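# Hang clothes rail on two wall hooks and release

## Task

Put the clothes rail onto both wall hooks so that the hooks alone support it, then open the gripper and move the hand away. The task fails if the rail is still in the gripper at the end, or if the rail stays up only because the robot is holding it.

## Robot and tools

Robot: a single xArm7, a seven-joint arm with a parallel two-finger gripper. There is only one arm, so every motion argument describes this one gripper.

Frame: all positions and orientations are in the scene frame. The origin is on the table surface directly under the arm's base. +z is up, +x points forward from the base, and +y is to the left when facing along +x. The base may sit slightly tilted. The reported hand position can be a little wrong, more so when the arm reaches far.

Gripper geometry: the fingers extend along the gripper's own +z axis and close along its y axis. end_effector_position is the point between the closed finger pads, about 2 cm short of the fingertips. When the fingers close, the tips move about 10 mm further along +z.

The row format, used by both motion tools, is 8 plain numbers in this order: x, y, z, qw, qx, qy, qz, opening.
- x, y, z: absolute target for the pinch point, in metres, scene frame.
- qw, qx, qy, qz: absolute target orientation of the gripper, as a quaternion with w first, scene frame. If you want to hold an orientation, repeat the same quaternion in every row. The quaternion read back from a result may have drifted, so do not simply copy it.
- opening: a scale from -1 to 1. +1 is fully open (0.084 m) and -1 is closed.
The row is an absolute pose, not an offset. However, a call is refused if any target lies more than 0.6 m from the last reported position along any gripper axis. On each control step the controller also clips the command to at most 70 mm and 16 degrees away from the measured pose. Far targets may therefore need several calls. If the controller cannot satisfy both position and orientation, it favours position.

Tools:
- execute_actions {"actions": [...], "pictures": bool}. The list holds at most one item.
  - An empty list only reads the current state.
  - {"rows": [[8 numbers], ...], "steps": n} runs up to 15 control steps of 1/30 s each; the default is 15. Each row is used for one step, and the last row repeats to fill the remaining steps.
  - {"steps": n} with no rows is a wait of up to 300 steps, counted from the previous result. Time spent replying counts toward those steps.
  A refused call sends nothing to the robot. Pictures are included unless you pass pictures false.
- move {"target": [8 numbers], "speed": m/s}. It drives the gripper in a straight line toward one absolute pose. speed ranges from 0.002 to 0.5 with a default of 0.25, and turning is capped at twice that value in rad/s. The path lasts 0.5 to 10 s and is cut off at 10 s. The opening is applied at the start. The move does not avoid obstacles. The hand lags the path and can overshoot the speed, especially when the arm is nearly stretched out. The result adds a "move:" line giving the ending (done, off_target, moving, held, fault), the limits that acted (paced means the pose was clipped; held means the clearance check blocked some steps, after which motion can jump faster), and the remaining distance to the target.
- wait {"seconds": 0 to 10}. The scene runs with no new command.
- zoom_image {"camera", "region": [x0, y0, x1, y1]}. Pixel coordinates measured from the top-left corner, with a region of at most 504 by 504. Cameras are cam_head_left, cam_head_right, cam_high and cam_wrist, each 896x504.
- read_manual: licence text only.
- finished_scene {"scene": n}: ends and grades the current scene. This cannot be undone.

Result lines: the state line gives end_effector_position, end_effector_quat_wxyz, and linear and angular velocities. grip_measured is the actual finger opening on the same -1 to 1 scale. Joint positions and torques are listed from the base outward. Torque readings carry offsets and noise and are nonzero even in free air. "pose unreachable" or HELD means the clearance check altered or blocked a step; the base mount counts as part of the arm for this check. "Hand target" is the pose the controller is currently driving toward. After an action ends, the arm continues only to the last clipped pose, not to your full target, so check the reported pose and send the remainder.

Gripping: to hold the rail, keep commanding an opening well below grip_measured. A bigger gap squeezes harder, up to about 24 N per pad. Slamming the fingers shut can push them back open. Sending grip_measured back as the command holds lightly, and wide parts may slip. To release, command a clearly larger opening, such as +1.

Safety: contacts are harder at higher speed and when the target lies further past the contact point. If contact torque reaches a joint's load limit, the arm backs off, freezes for 10 s, and drops the rest of the call. The limits are 47 N m for waist and shoulder, 28.2 N m for upper arm roll, elbow and forearm roll, and 18.8 N m for both wrist joints. The weight of a held object counts toward them. Holding a load also warms the motors: a MOTOR HOT warning appears at 65 °C, and at 80 °C the brakes lock until the motors cool. Joint ranges in rad: waist ±6.283, shoulder -2.059 to 2.094, elbow -0.192 to 3.927, wrist pitch -1.693 to 3.142, all roll joints ±6.283.

Avoid the following: dropping the rail, hitting the wall or hooks hard, pushing heavily, and knocking anything off the table, which fails the task. Brief outside tugs on the held rail may happen. Order of work: locate the rail and hooks, approach slowly, grasp, lift, lower the rail into both hooks, confirm it is supported, open the gripper, back away, then finish the scene.

Each tool is called after ">>>" as a command line: name --argument value for each argument, lists and objects as JSON in quotes; but a table of rows of numbers goes row by row, as --pt "numbers of a row", without its own name.

## Session

>>> move --target '[0.3,-0.05,0.45,0,0.707,-0.707,0,1]'

Scene clock: 5.30 s of 5700.00 s.
end_effector_position=(+0.2988, -0.0506, +0.4490) grip_measured=+1.00 end_effector_quat_wxyz=(+0.002, +0.708, -0.707, +0.001) end_effector_velocity=(+0.000, -0.002, +0.000) end_effector_angular_velocity=(+0.008, +0.005, -0.009)
Joint positions: [ 0.506 -0.761 -1.369  1.15   0.008  1.679  0.74   0.084]
Joint velocities: [ 0.019  0.003 -0.018  0.013  0.     0.009  0.005 -0.   ]
Joint torques (N m, as the arm reports them, + toward a larger angle): [-2.71 -0.49 -0.34 21.07 -0.01 -1.38 -0.11]
Motor temperatures (°C, as the motors report them): [32 33 30 38 29 33 33]
Hand target: +0.299, -0.051, +0.449; +0.002, +0.707, -0.707, +0.000
Off the commanded pose: 0.002 m, 0 deg.
move: done

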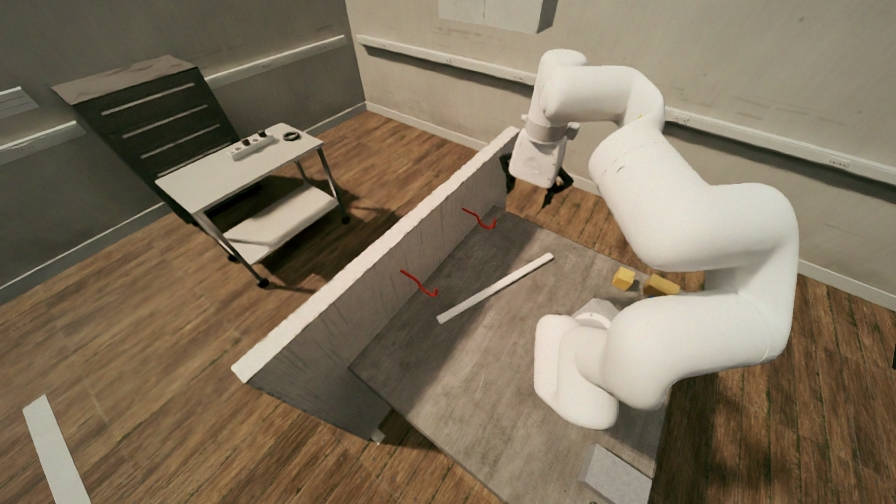

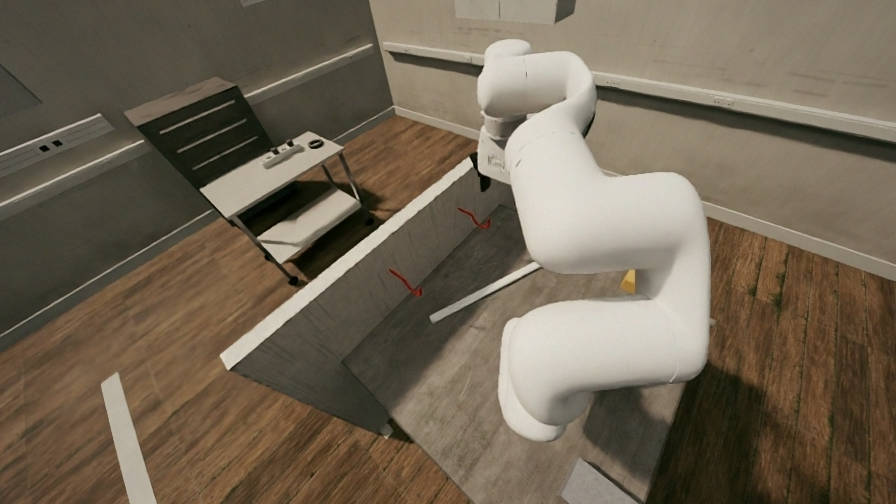

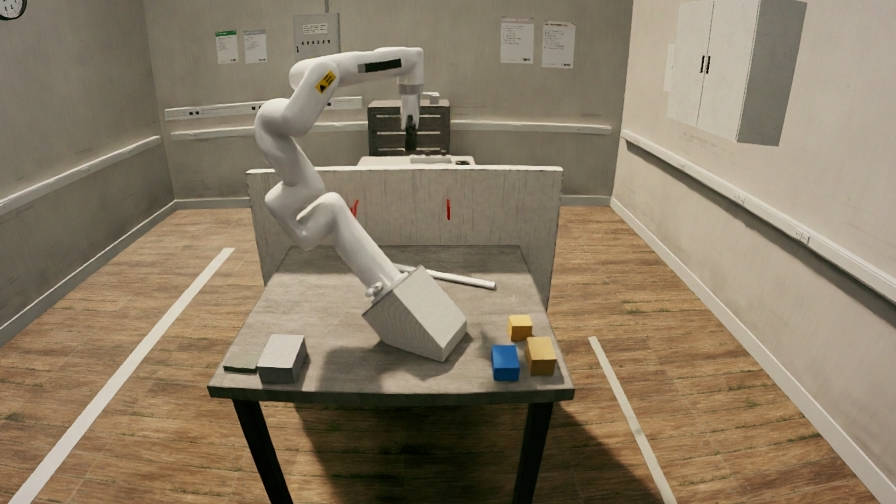

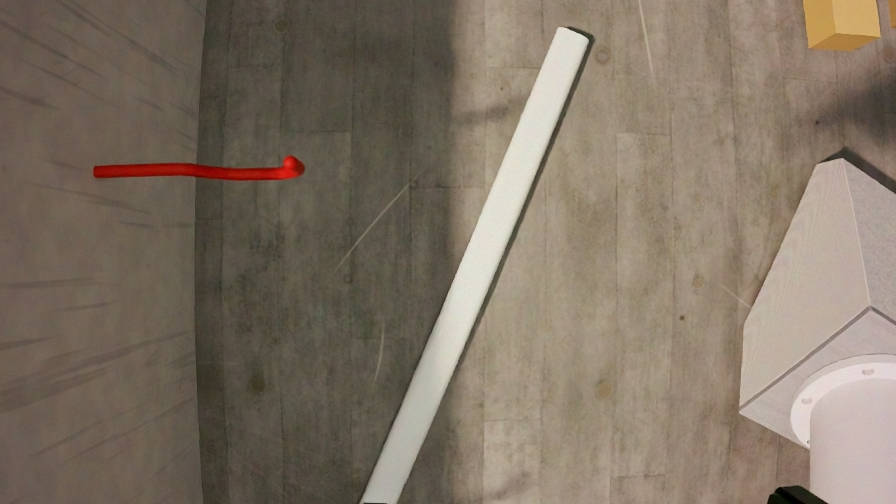

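>>> move --target '[0.32,-0.07,0.1,0,0.552,-0.834,0,1]'

>>> move --target '[0.32,-0.07,0.02,0,0.552,-0.834,0,1]' --speed 0.1

>>> move --target '[0.32,-0.07,0.02,0,0.552,-0.834,0,-1]'

>>> move --target '[0.32,-0.02,0.27,0,0.707,-0.707,0,-1]' --speed 0.15

>>> move --target '[0.45,-0.02,0.25,0,0.707,-0.707,0,-1]' --speed 0.15

>>> move --target '[0.45,-0.02,0.17,0,0.707,-0.707,0,-1]' --speed 0.05

Scene clock: 8.63 s of 5700.00 s.
end_effector_position=(+0.3201, -0.0695, +0.1003) grip_measured=+1.00 end_effector_quat_wxyz=(-0.001, -0.552, +0.834, -0.000) end_effector_velocity=(+0.001, -0.001, -0.002) end_effector_angular_velocity=(+0.007, +0.002, +0.003)
Joint positions: [ 1.129 -0.628 -1.752  0.421  0.297  0.57   0.945  0.084]
Joint velocities: [ 0.022 -0.007 -0.02   0.01  -0.003  0.003 -0.003 -0.   ]
Joint torques (N m, as the arm reports them, + toward a larger angle): [-7.22  1.77 -2.3  16.39  0.67 -1.05 -0.2 ]
Motor temperatures (°C, as the motors report them): [32 33 30 38 29 33 33]
Hand target: +0.320, -0.070, +0.100; -0.000, -0.552, +0.834, +0.000
Off the commanded pose: 0.001 m, 0 deg.
move: done

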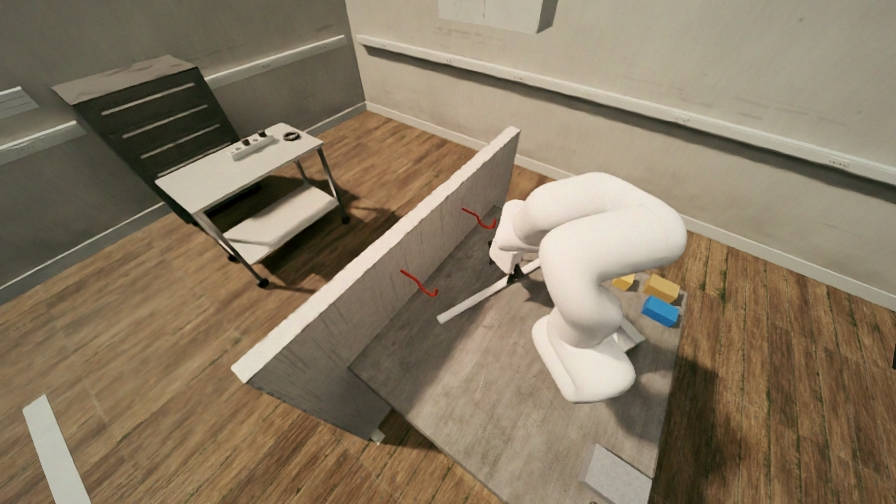

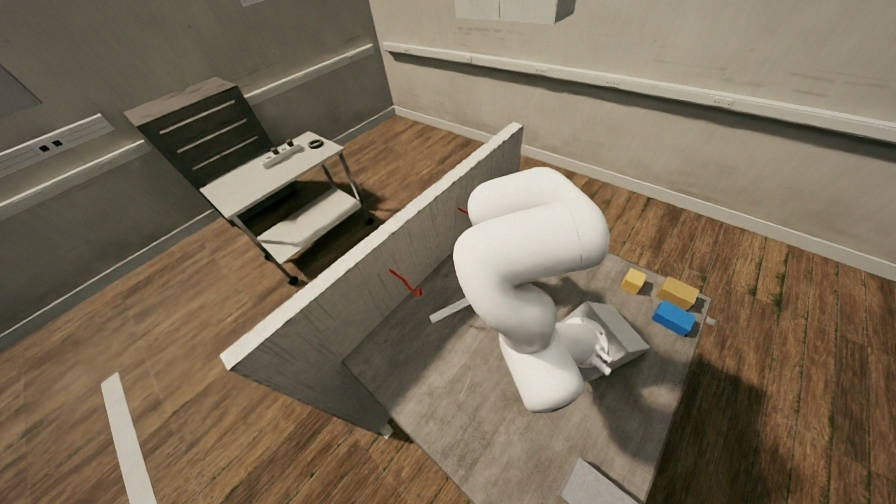

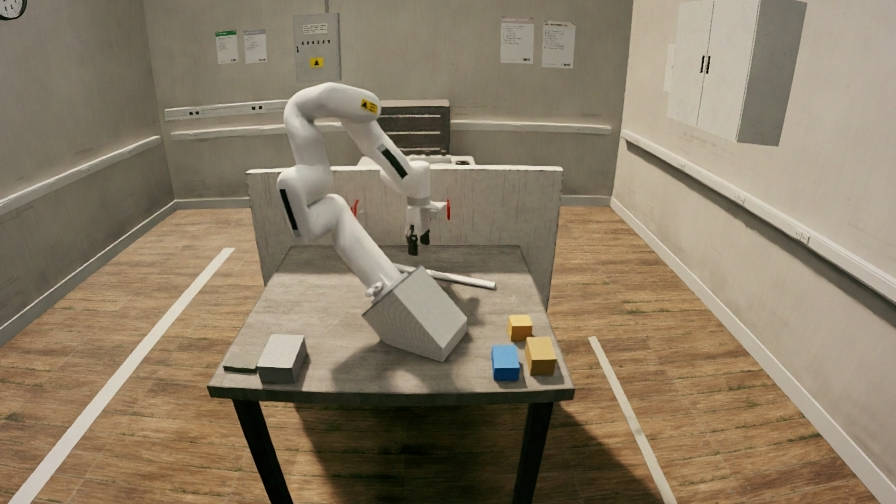

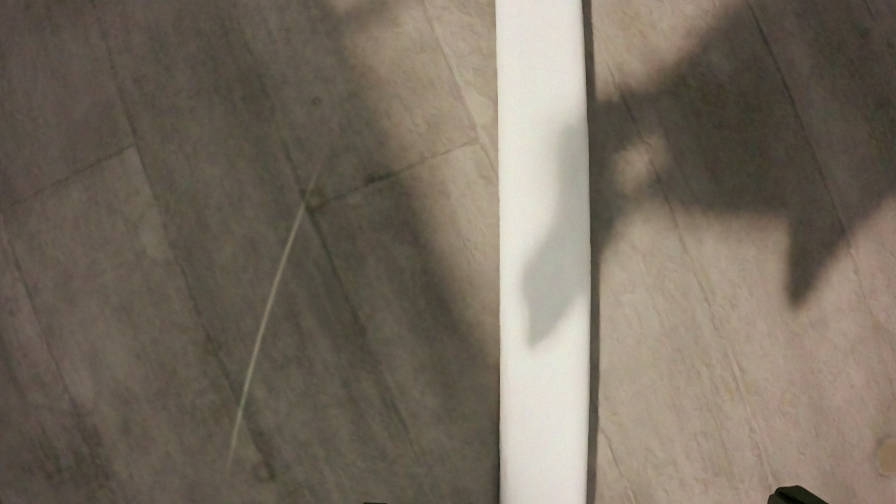

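Scene clock: 10.03 s of 5700.00 s.
end_effector_position=(+0.3197, -0.0701, +0.0202) grip_measured=+1.00 end_effector_quat_wxyz=(-0.000, -0.552, +0.834, -0.000) end_effector_velocity=(+0.001, -0.001, -0.002) end_effector_angular_velocity=(+0.001, -0.001, -0.001)
Joint positions: [ 1.532 -0.796 -2.014  0.419  0.332  0.255  0.92   0.084]
Joint velocities: [ 0.011 -0.008 -0.008  0.004  0.001 -0.007 -0.001 -0.   ]
Joint torques (N m, as the arm reports them, + toward a larger angle): [-8.44 11.08 -1.27 11.47  0.29 -1.25 -0.28]
Motor temperatures (°C, as the motors report them): [32 33 30 38 29 33 33]
Hand target: +0.320, -0.070, +0.020; -0.000, -0.552, +0.834, +0.000
Off the commanded pose: 0.000 m, 0 deg.
move: done

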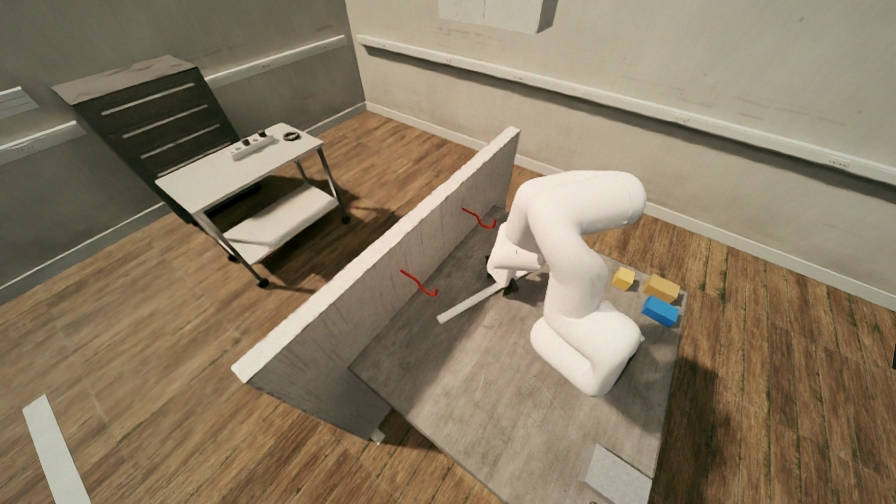

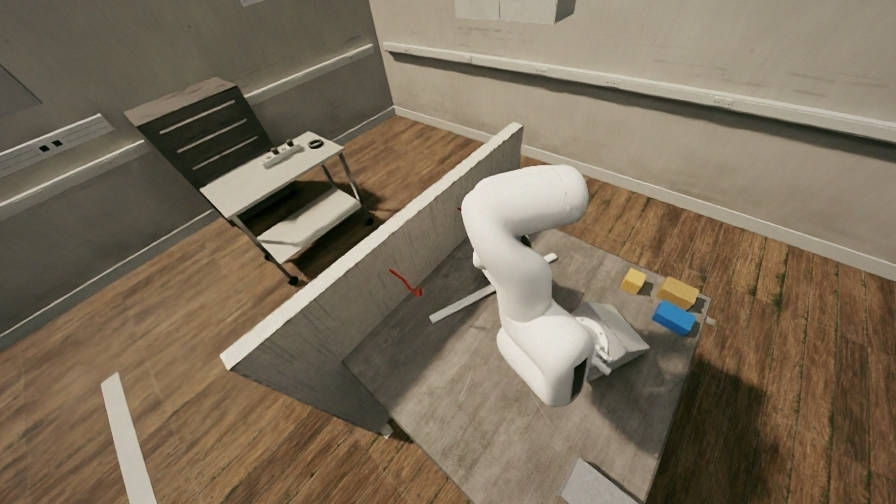

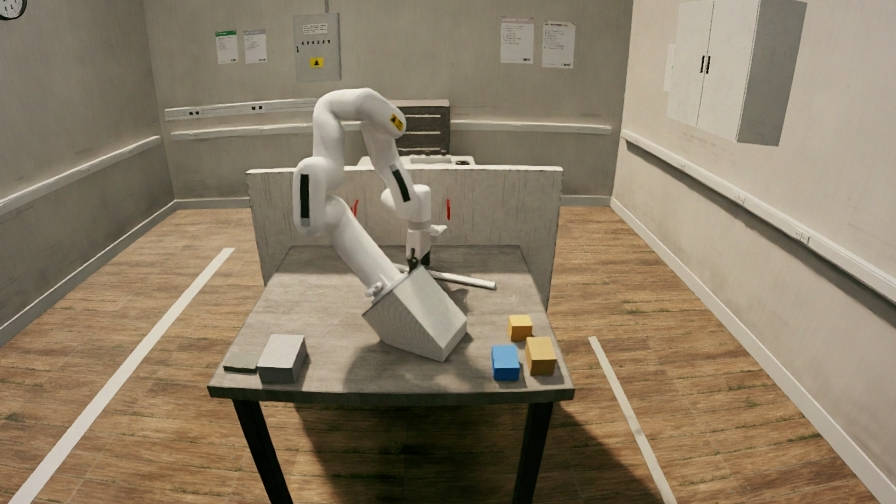

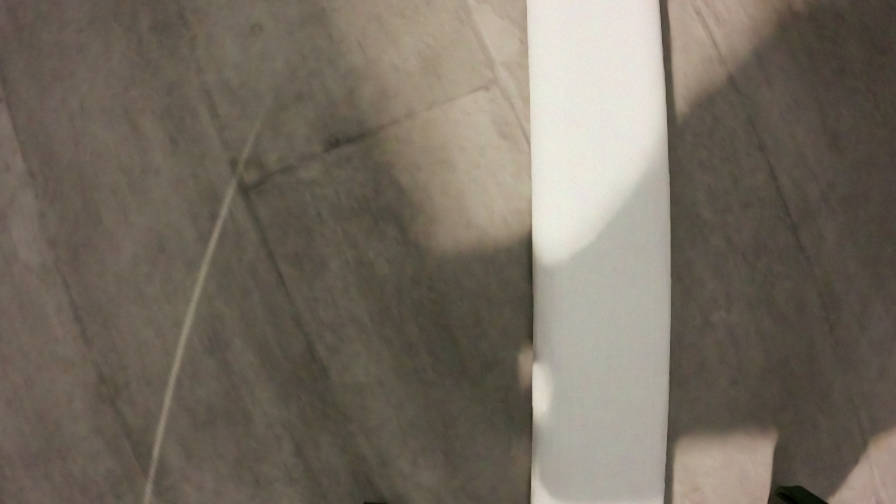

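Scene clock: 10.73 s of 5700.00 s.
end_effector_position=(+0.3207, -0.0710, +0.0207) grip_measured=-0.34 end_effector_quat_wxyz=(+0.000, -0.552, +0.834, -0.001) end_effector_velocity=(-0.001, +0.001, -0.001) end_effector_angular_velocity=(+0.002, +0.001, +0.002)
Joint positions: [ 1.531 -0.796 -2.015  0.421  0.332  0.254  0.92   0.029]
Joint velocities: [ 0.001 -0.001 -0.    -0.002  0.     0.    -0.002  0.   ]
Joint torques (N m, as the arm reports them, + toward a larger angle): [-4.91  7.05 -1.35  6.33  0.2  -0.04  0.09]
Motor temperatures (°C, as the motors report them): [32 33 30 38 29 33 33]
Hand target: +0.320, -0.070, +0.020; -0.000, -0.552, +0.834, -0.000
Off the commanded pose: 0.001 m, 0 deg.
move: done

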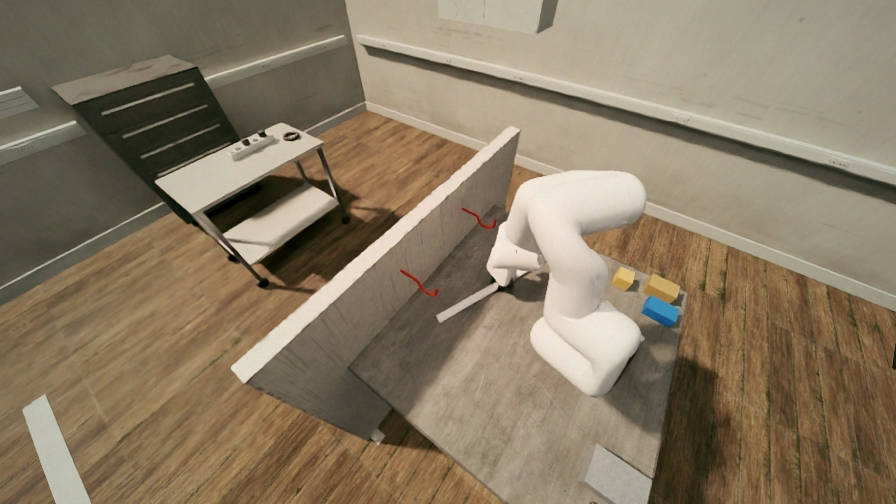

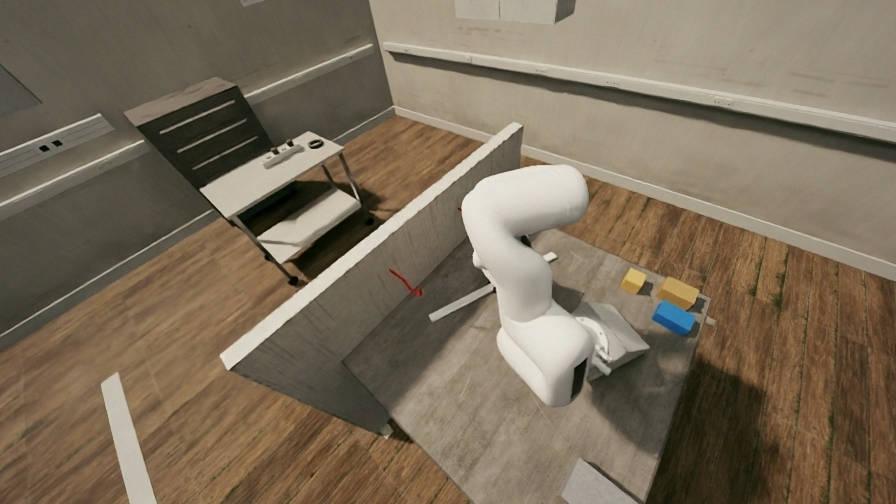

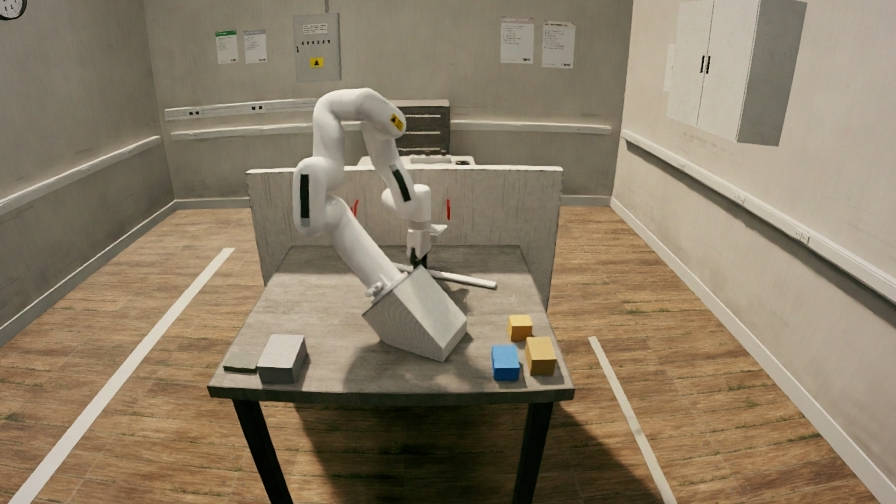

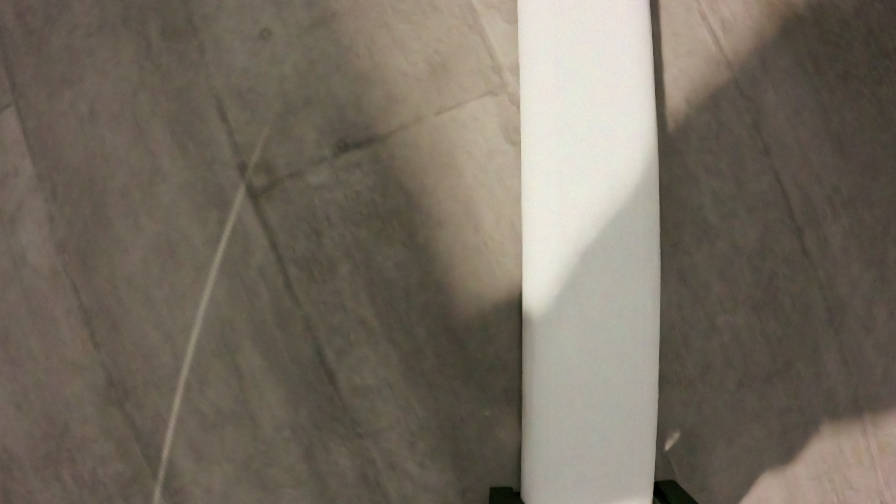

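Scene clock: 13.03 s of 5700.00 s.
end_effector_position=(+0.3205, -0.0200, +0.2698) grip_measured=-0.34 end_effector_quat_wxyz=(-0.001, +0.707, -0.707, +0.000) end_effector_velocity=(+0.000, +0.001, +0.002) end_effector_angular_velocity=(-0.001, -0.002, +0.001)
Joint positions: [ 0.414 -0.805 -1.197  0.585  0.055  1.189  0.824  0.029]
Joint velocities: [-0.005 -0.004  0.004  0.003 -0.001  0.006  0.001 -0.   ]
Joint torques (N m, as the arm reports them, + toward a larger angle): [-3.87 -3.1  -0.39 23.88 -0.12 -1.62 -0.39]
Motor temperatures (°C, as the motors report them): [32 33 30 38 29 33 33]
Hand target: +0.321, -0.020, +0.270; -0.001, +0.707, -0.707, +0.000
Off the commanded pose: 0.001 m, 0 deg.
move: done

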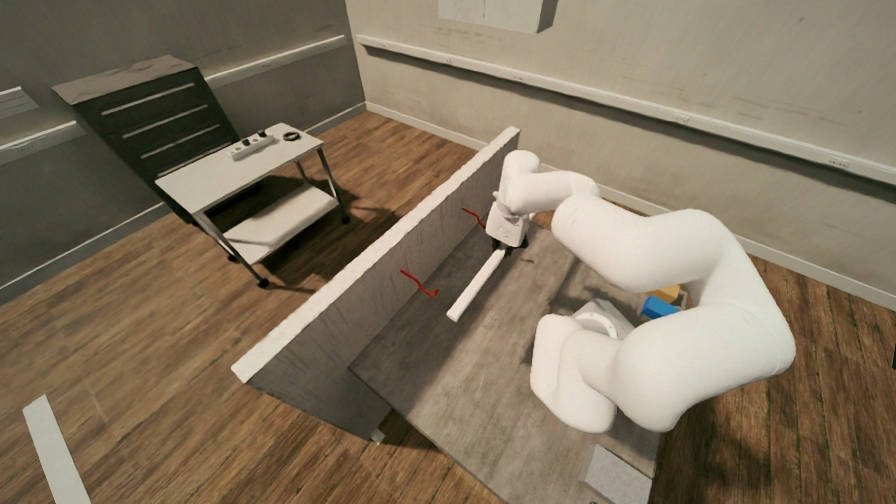

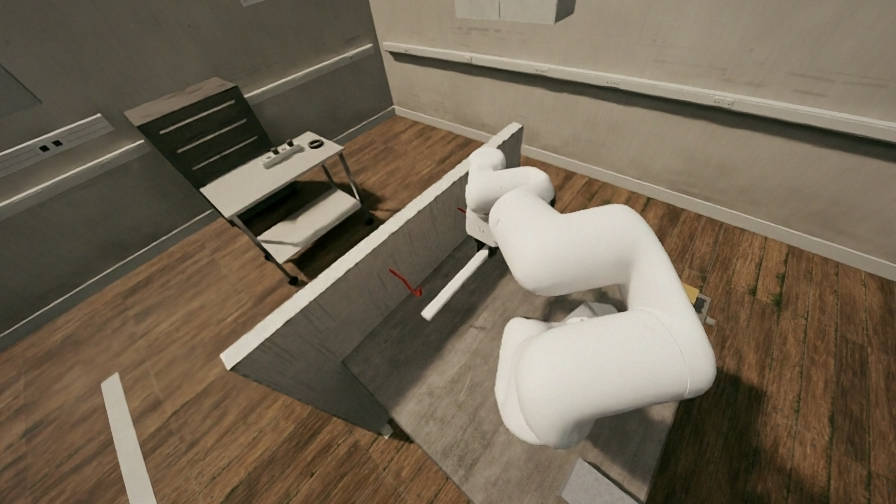

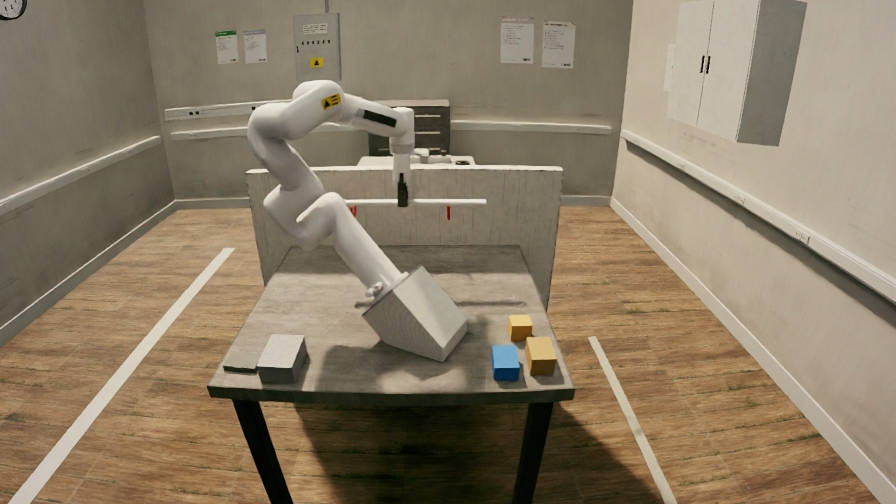

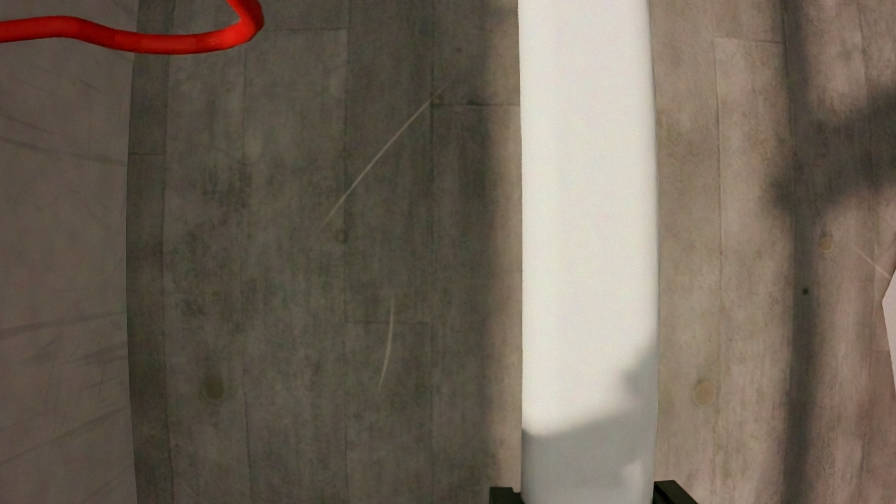

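Scene clock: 14.50 s of 5700.00 s.
end_effector_position=(+0.4496, -0.0205, +0.2503) grip_measured=-0.34 end_effector_quat_wxyz=(+0.000, +0.707, -0.707, +0.000) end_effector_velocity=(+0.002, +0.000, -0.001) end_effector_angular_velocity=(+0.005, +0.005, +0.000)
Joint positions: [ 0.946 -0.613 -1.399  0.867  0.236  1.077  0.887  0.029]
Joint velocities: [ 0.019  0.001 -0.013  0.009  0.001  0.005  0.001  0.   ]
Joint torques (N m, as the arm reports them, + toward a larger angle): [-7.62 -7.67 -4.7  22.76  0.3  -1.39 -0.05]
Motor temperatures (°C, as the motors report them): [32 33 30 39 29 33 33]
Hand target: +0.450, -0.020, +0.250; +0.000, +0.707, -0.707, +0.000
Off the commanded pose: 0.001 m, 0 deg.
move: done

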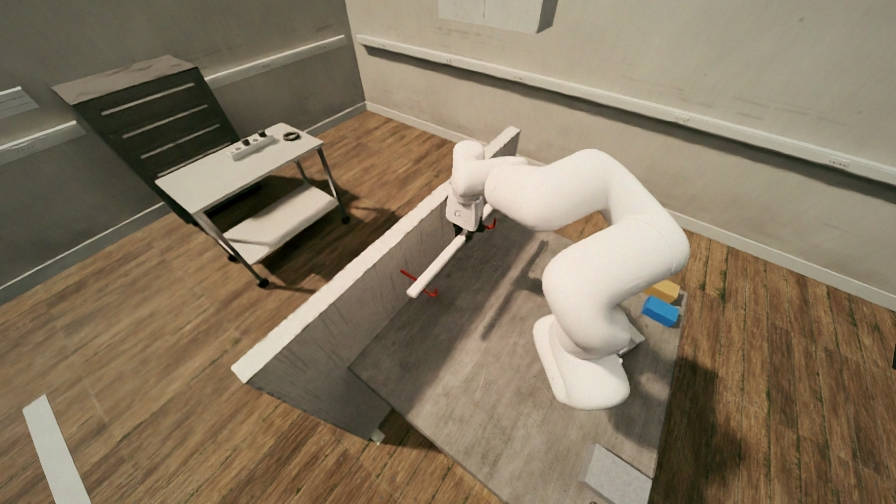

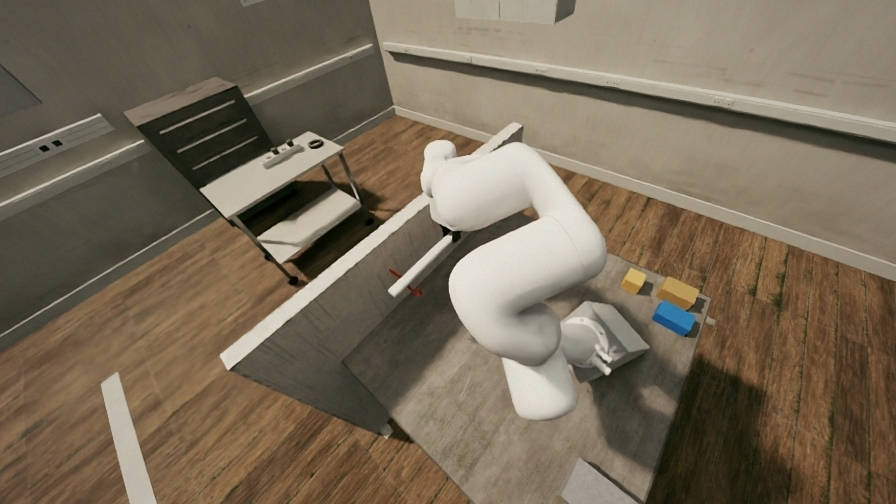

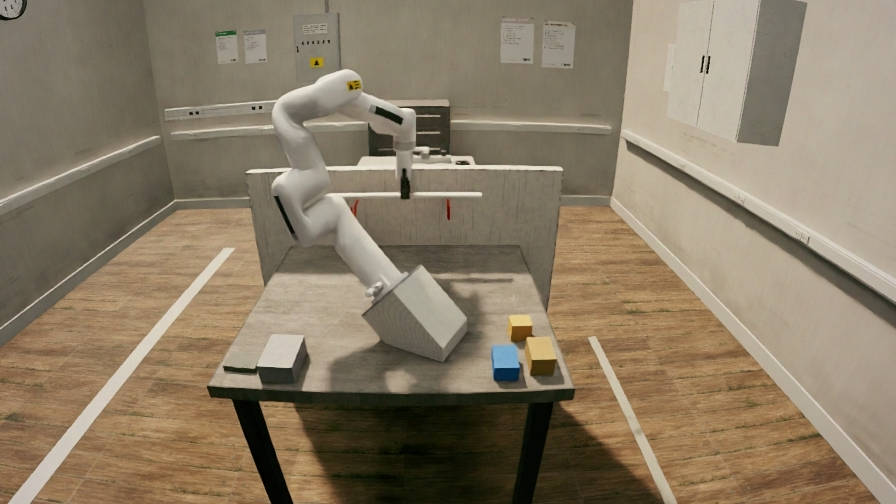

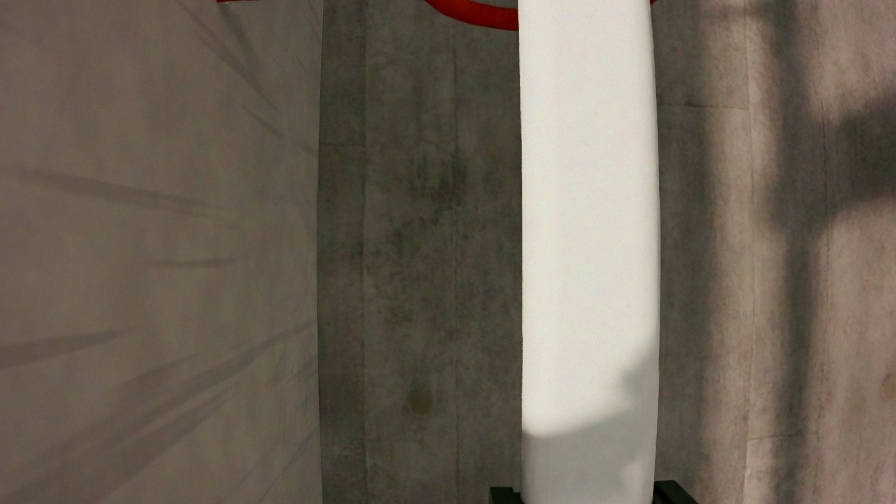

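Scene clock: 16.57 s of 5700.00 s.
end_effector_position=(+0.4512, -0.0214, +0.1719) grip_measured=-0.34 end_effector_quat_wxyz=(-0.000, +0.707, -0.707, +0.003) end_effector_velocity=(-0.004, +0.002, -0.005) end_effector_angular_velocity=(+0.007, +0.012, -0.002)
Joint positions: [ 1.141 -0.596 -1.506  0.746  0.296  0.838  0.854  0.029]
Joint velocities: [ 0.009  0.    -0.005 -0.008 -0.     0.001  0.001 -0.   ]
Joint torques (N m, as the arm reports them, + toward a larger angle): [-2.06 -2.71 -2.37  8.83  0.71 -0.96 -0.22]
Motor temperatures (°C, as the motors report them): [32 33 30 39 29 33 33]
Hand target: +0.450, -0.020, +0.170; +0.000, +0.707, -0.707, -0.000
Off the commanded pose: 0.003 m, 0 deg.
move: done

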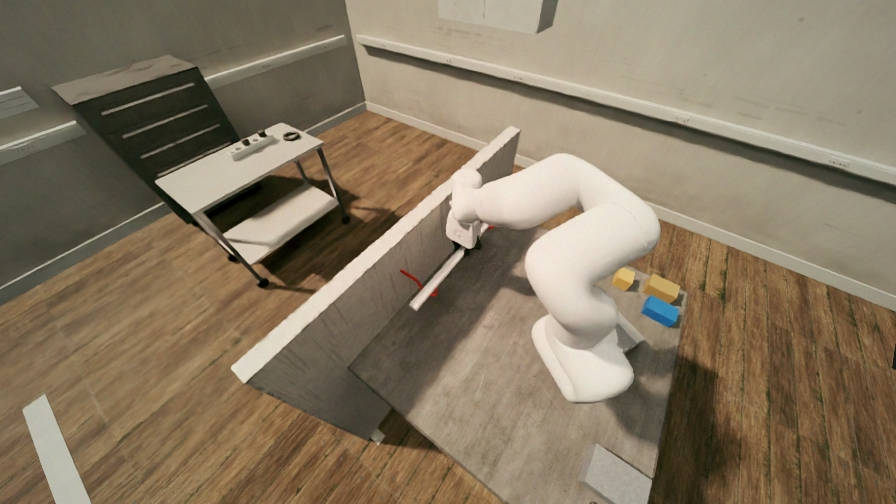

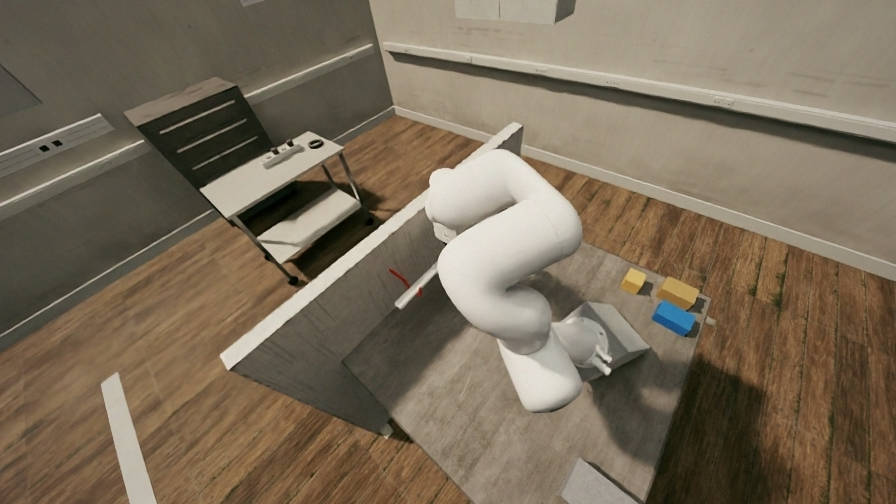

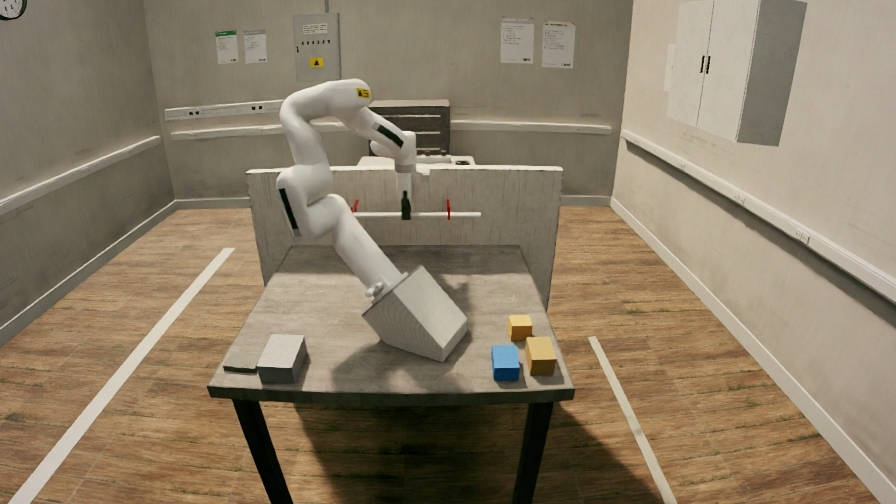

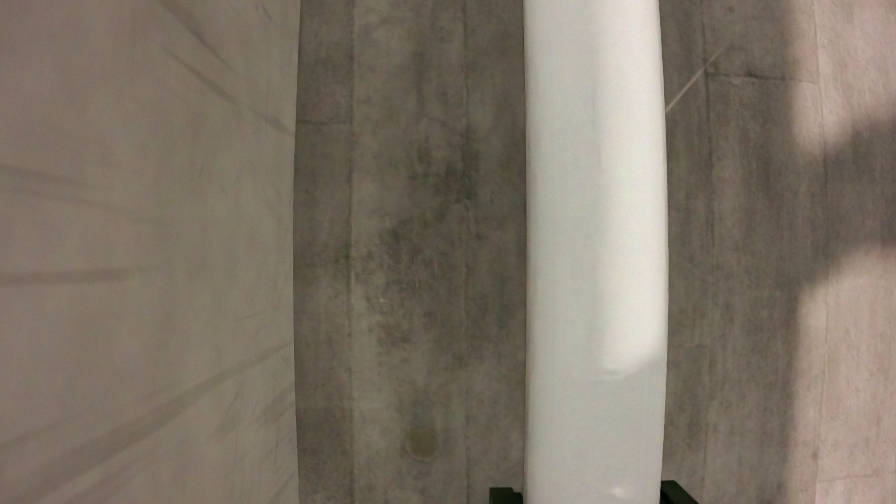

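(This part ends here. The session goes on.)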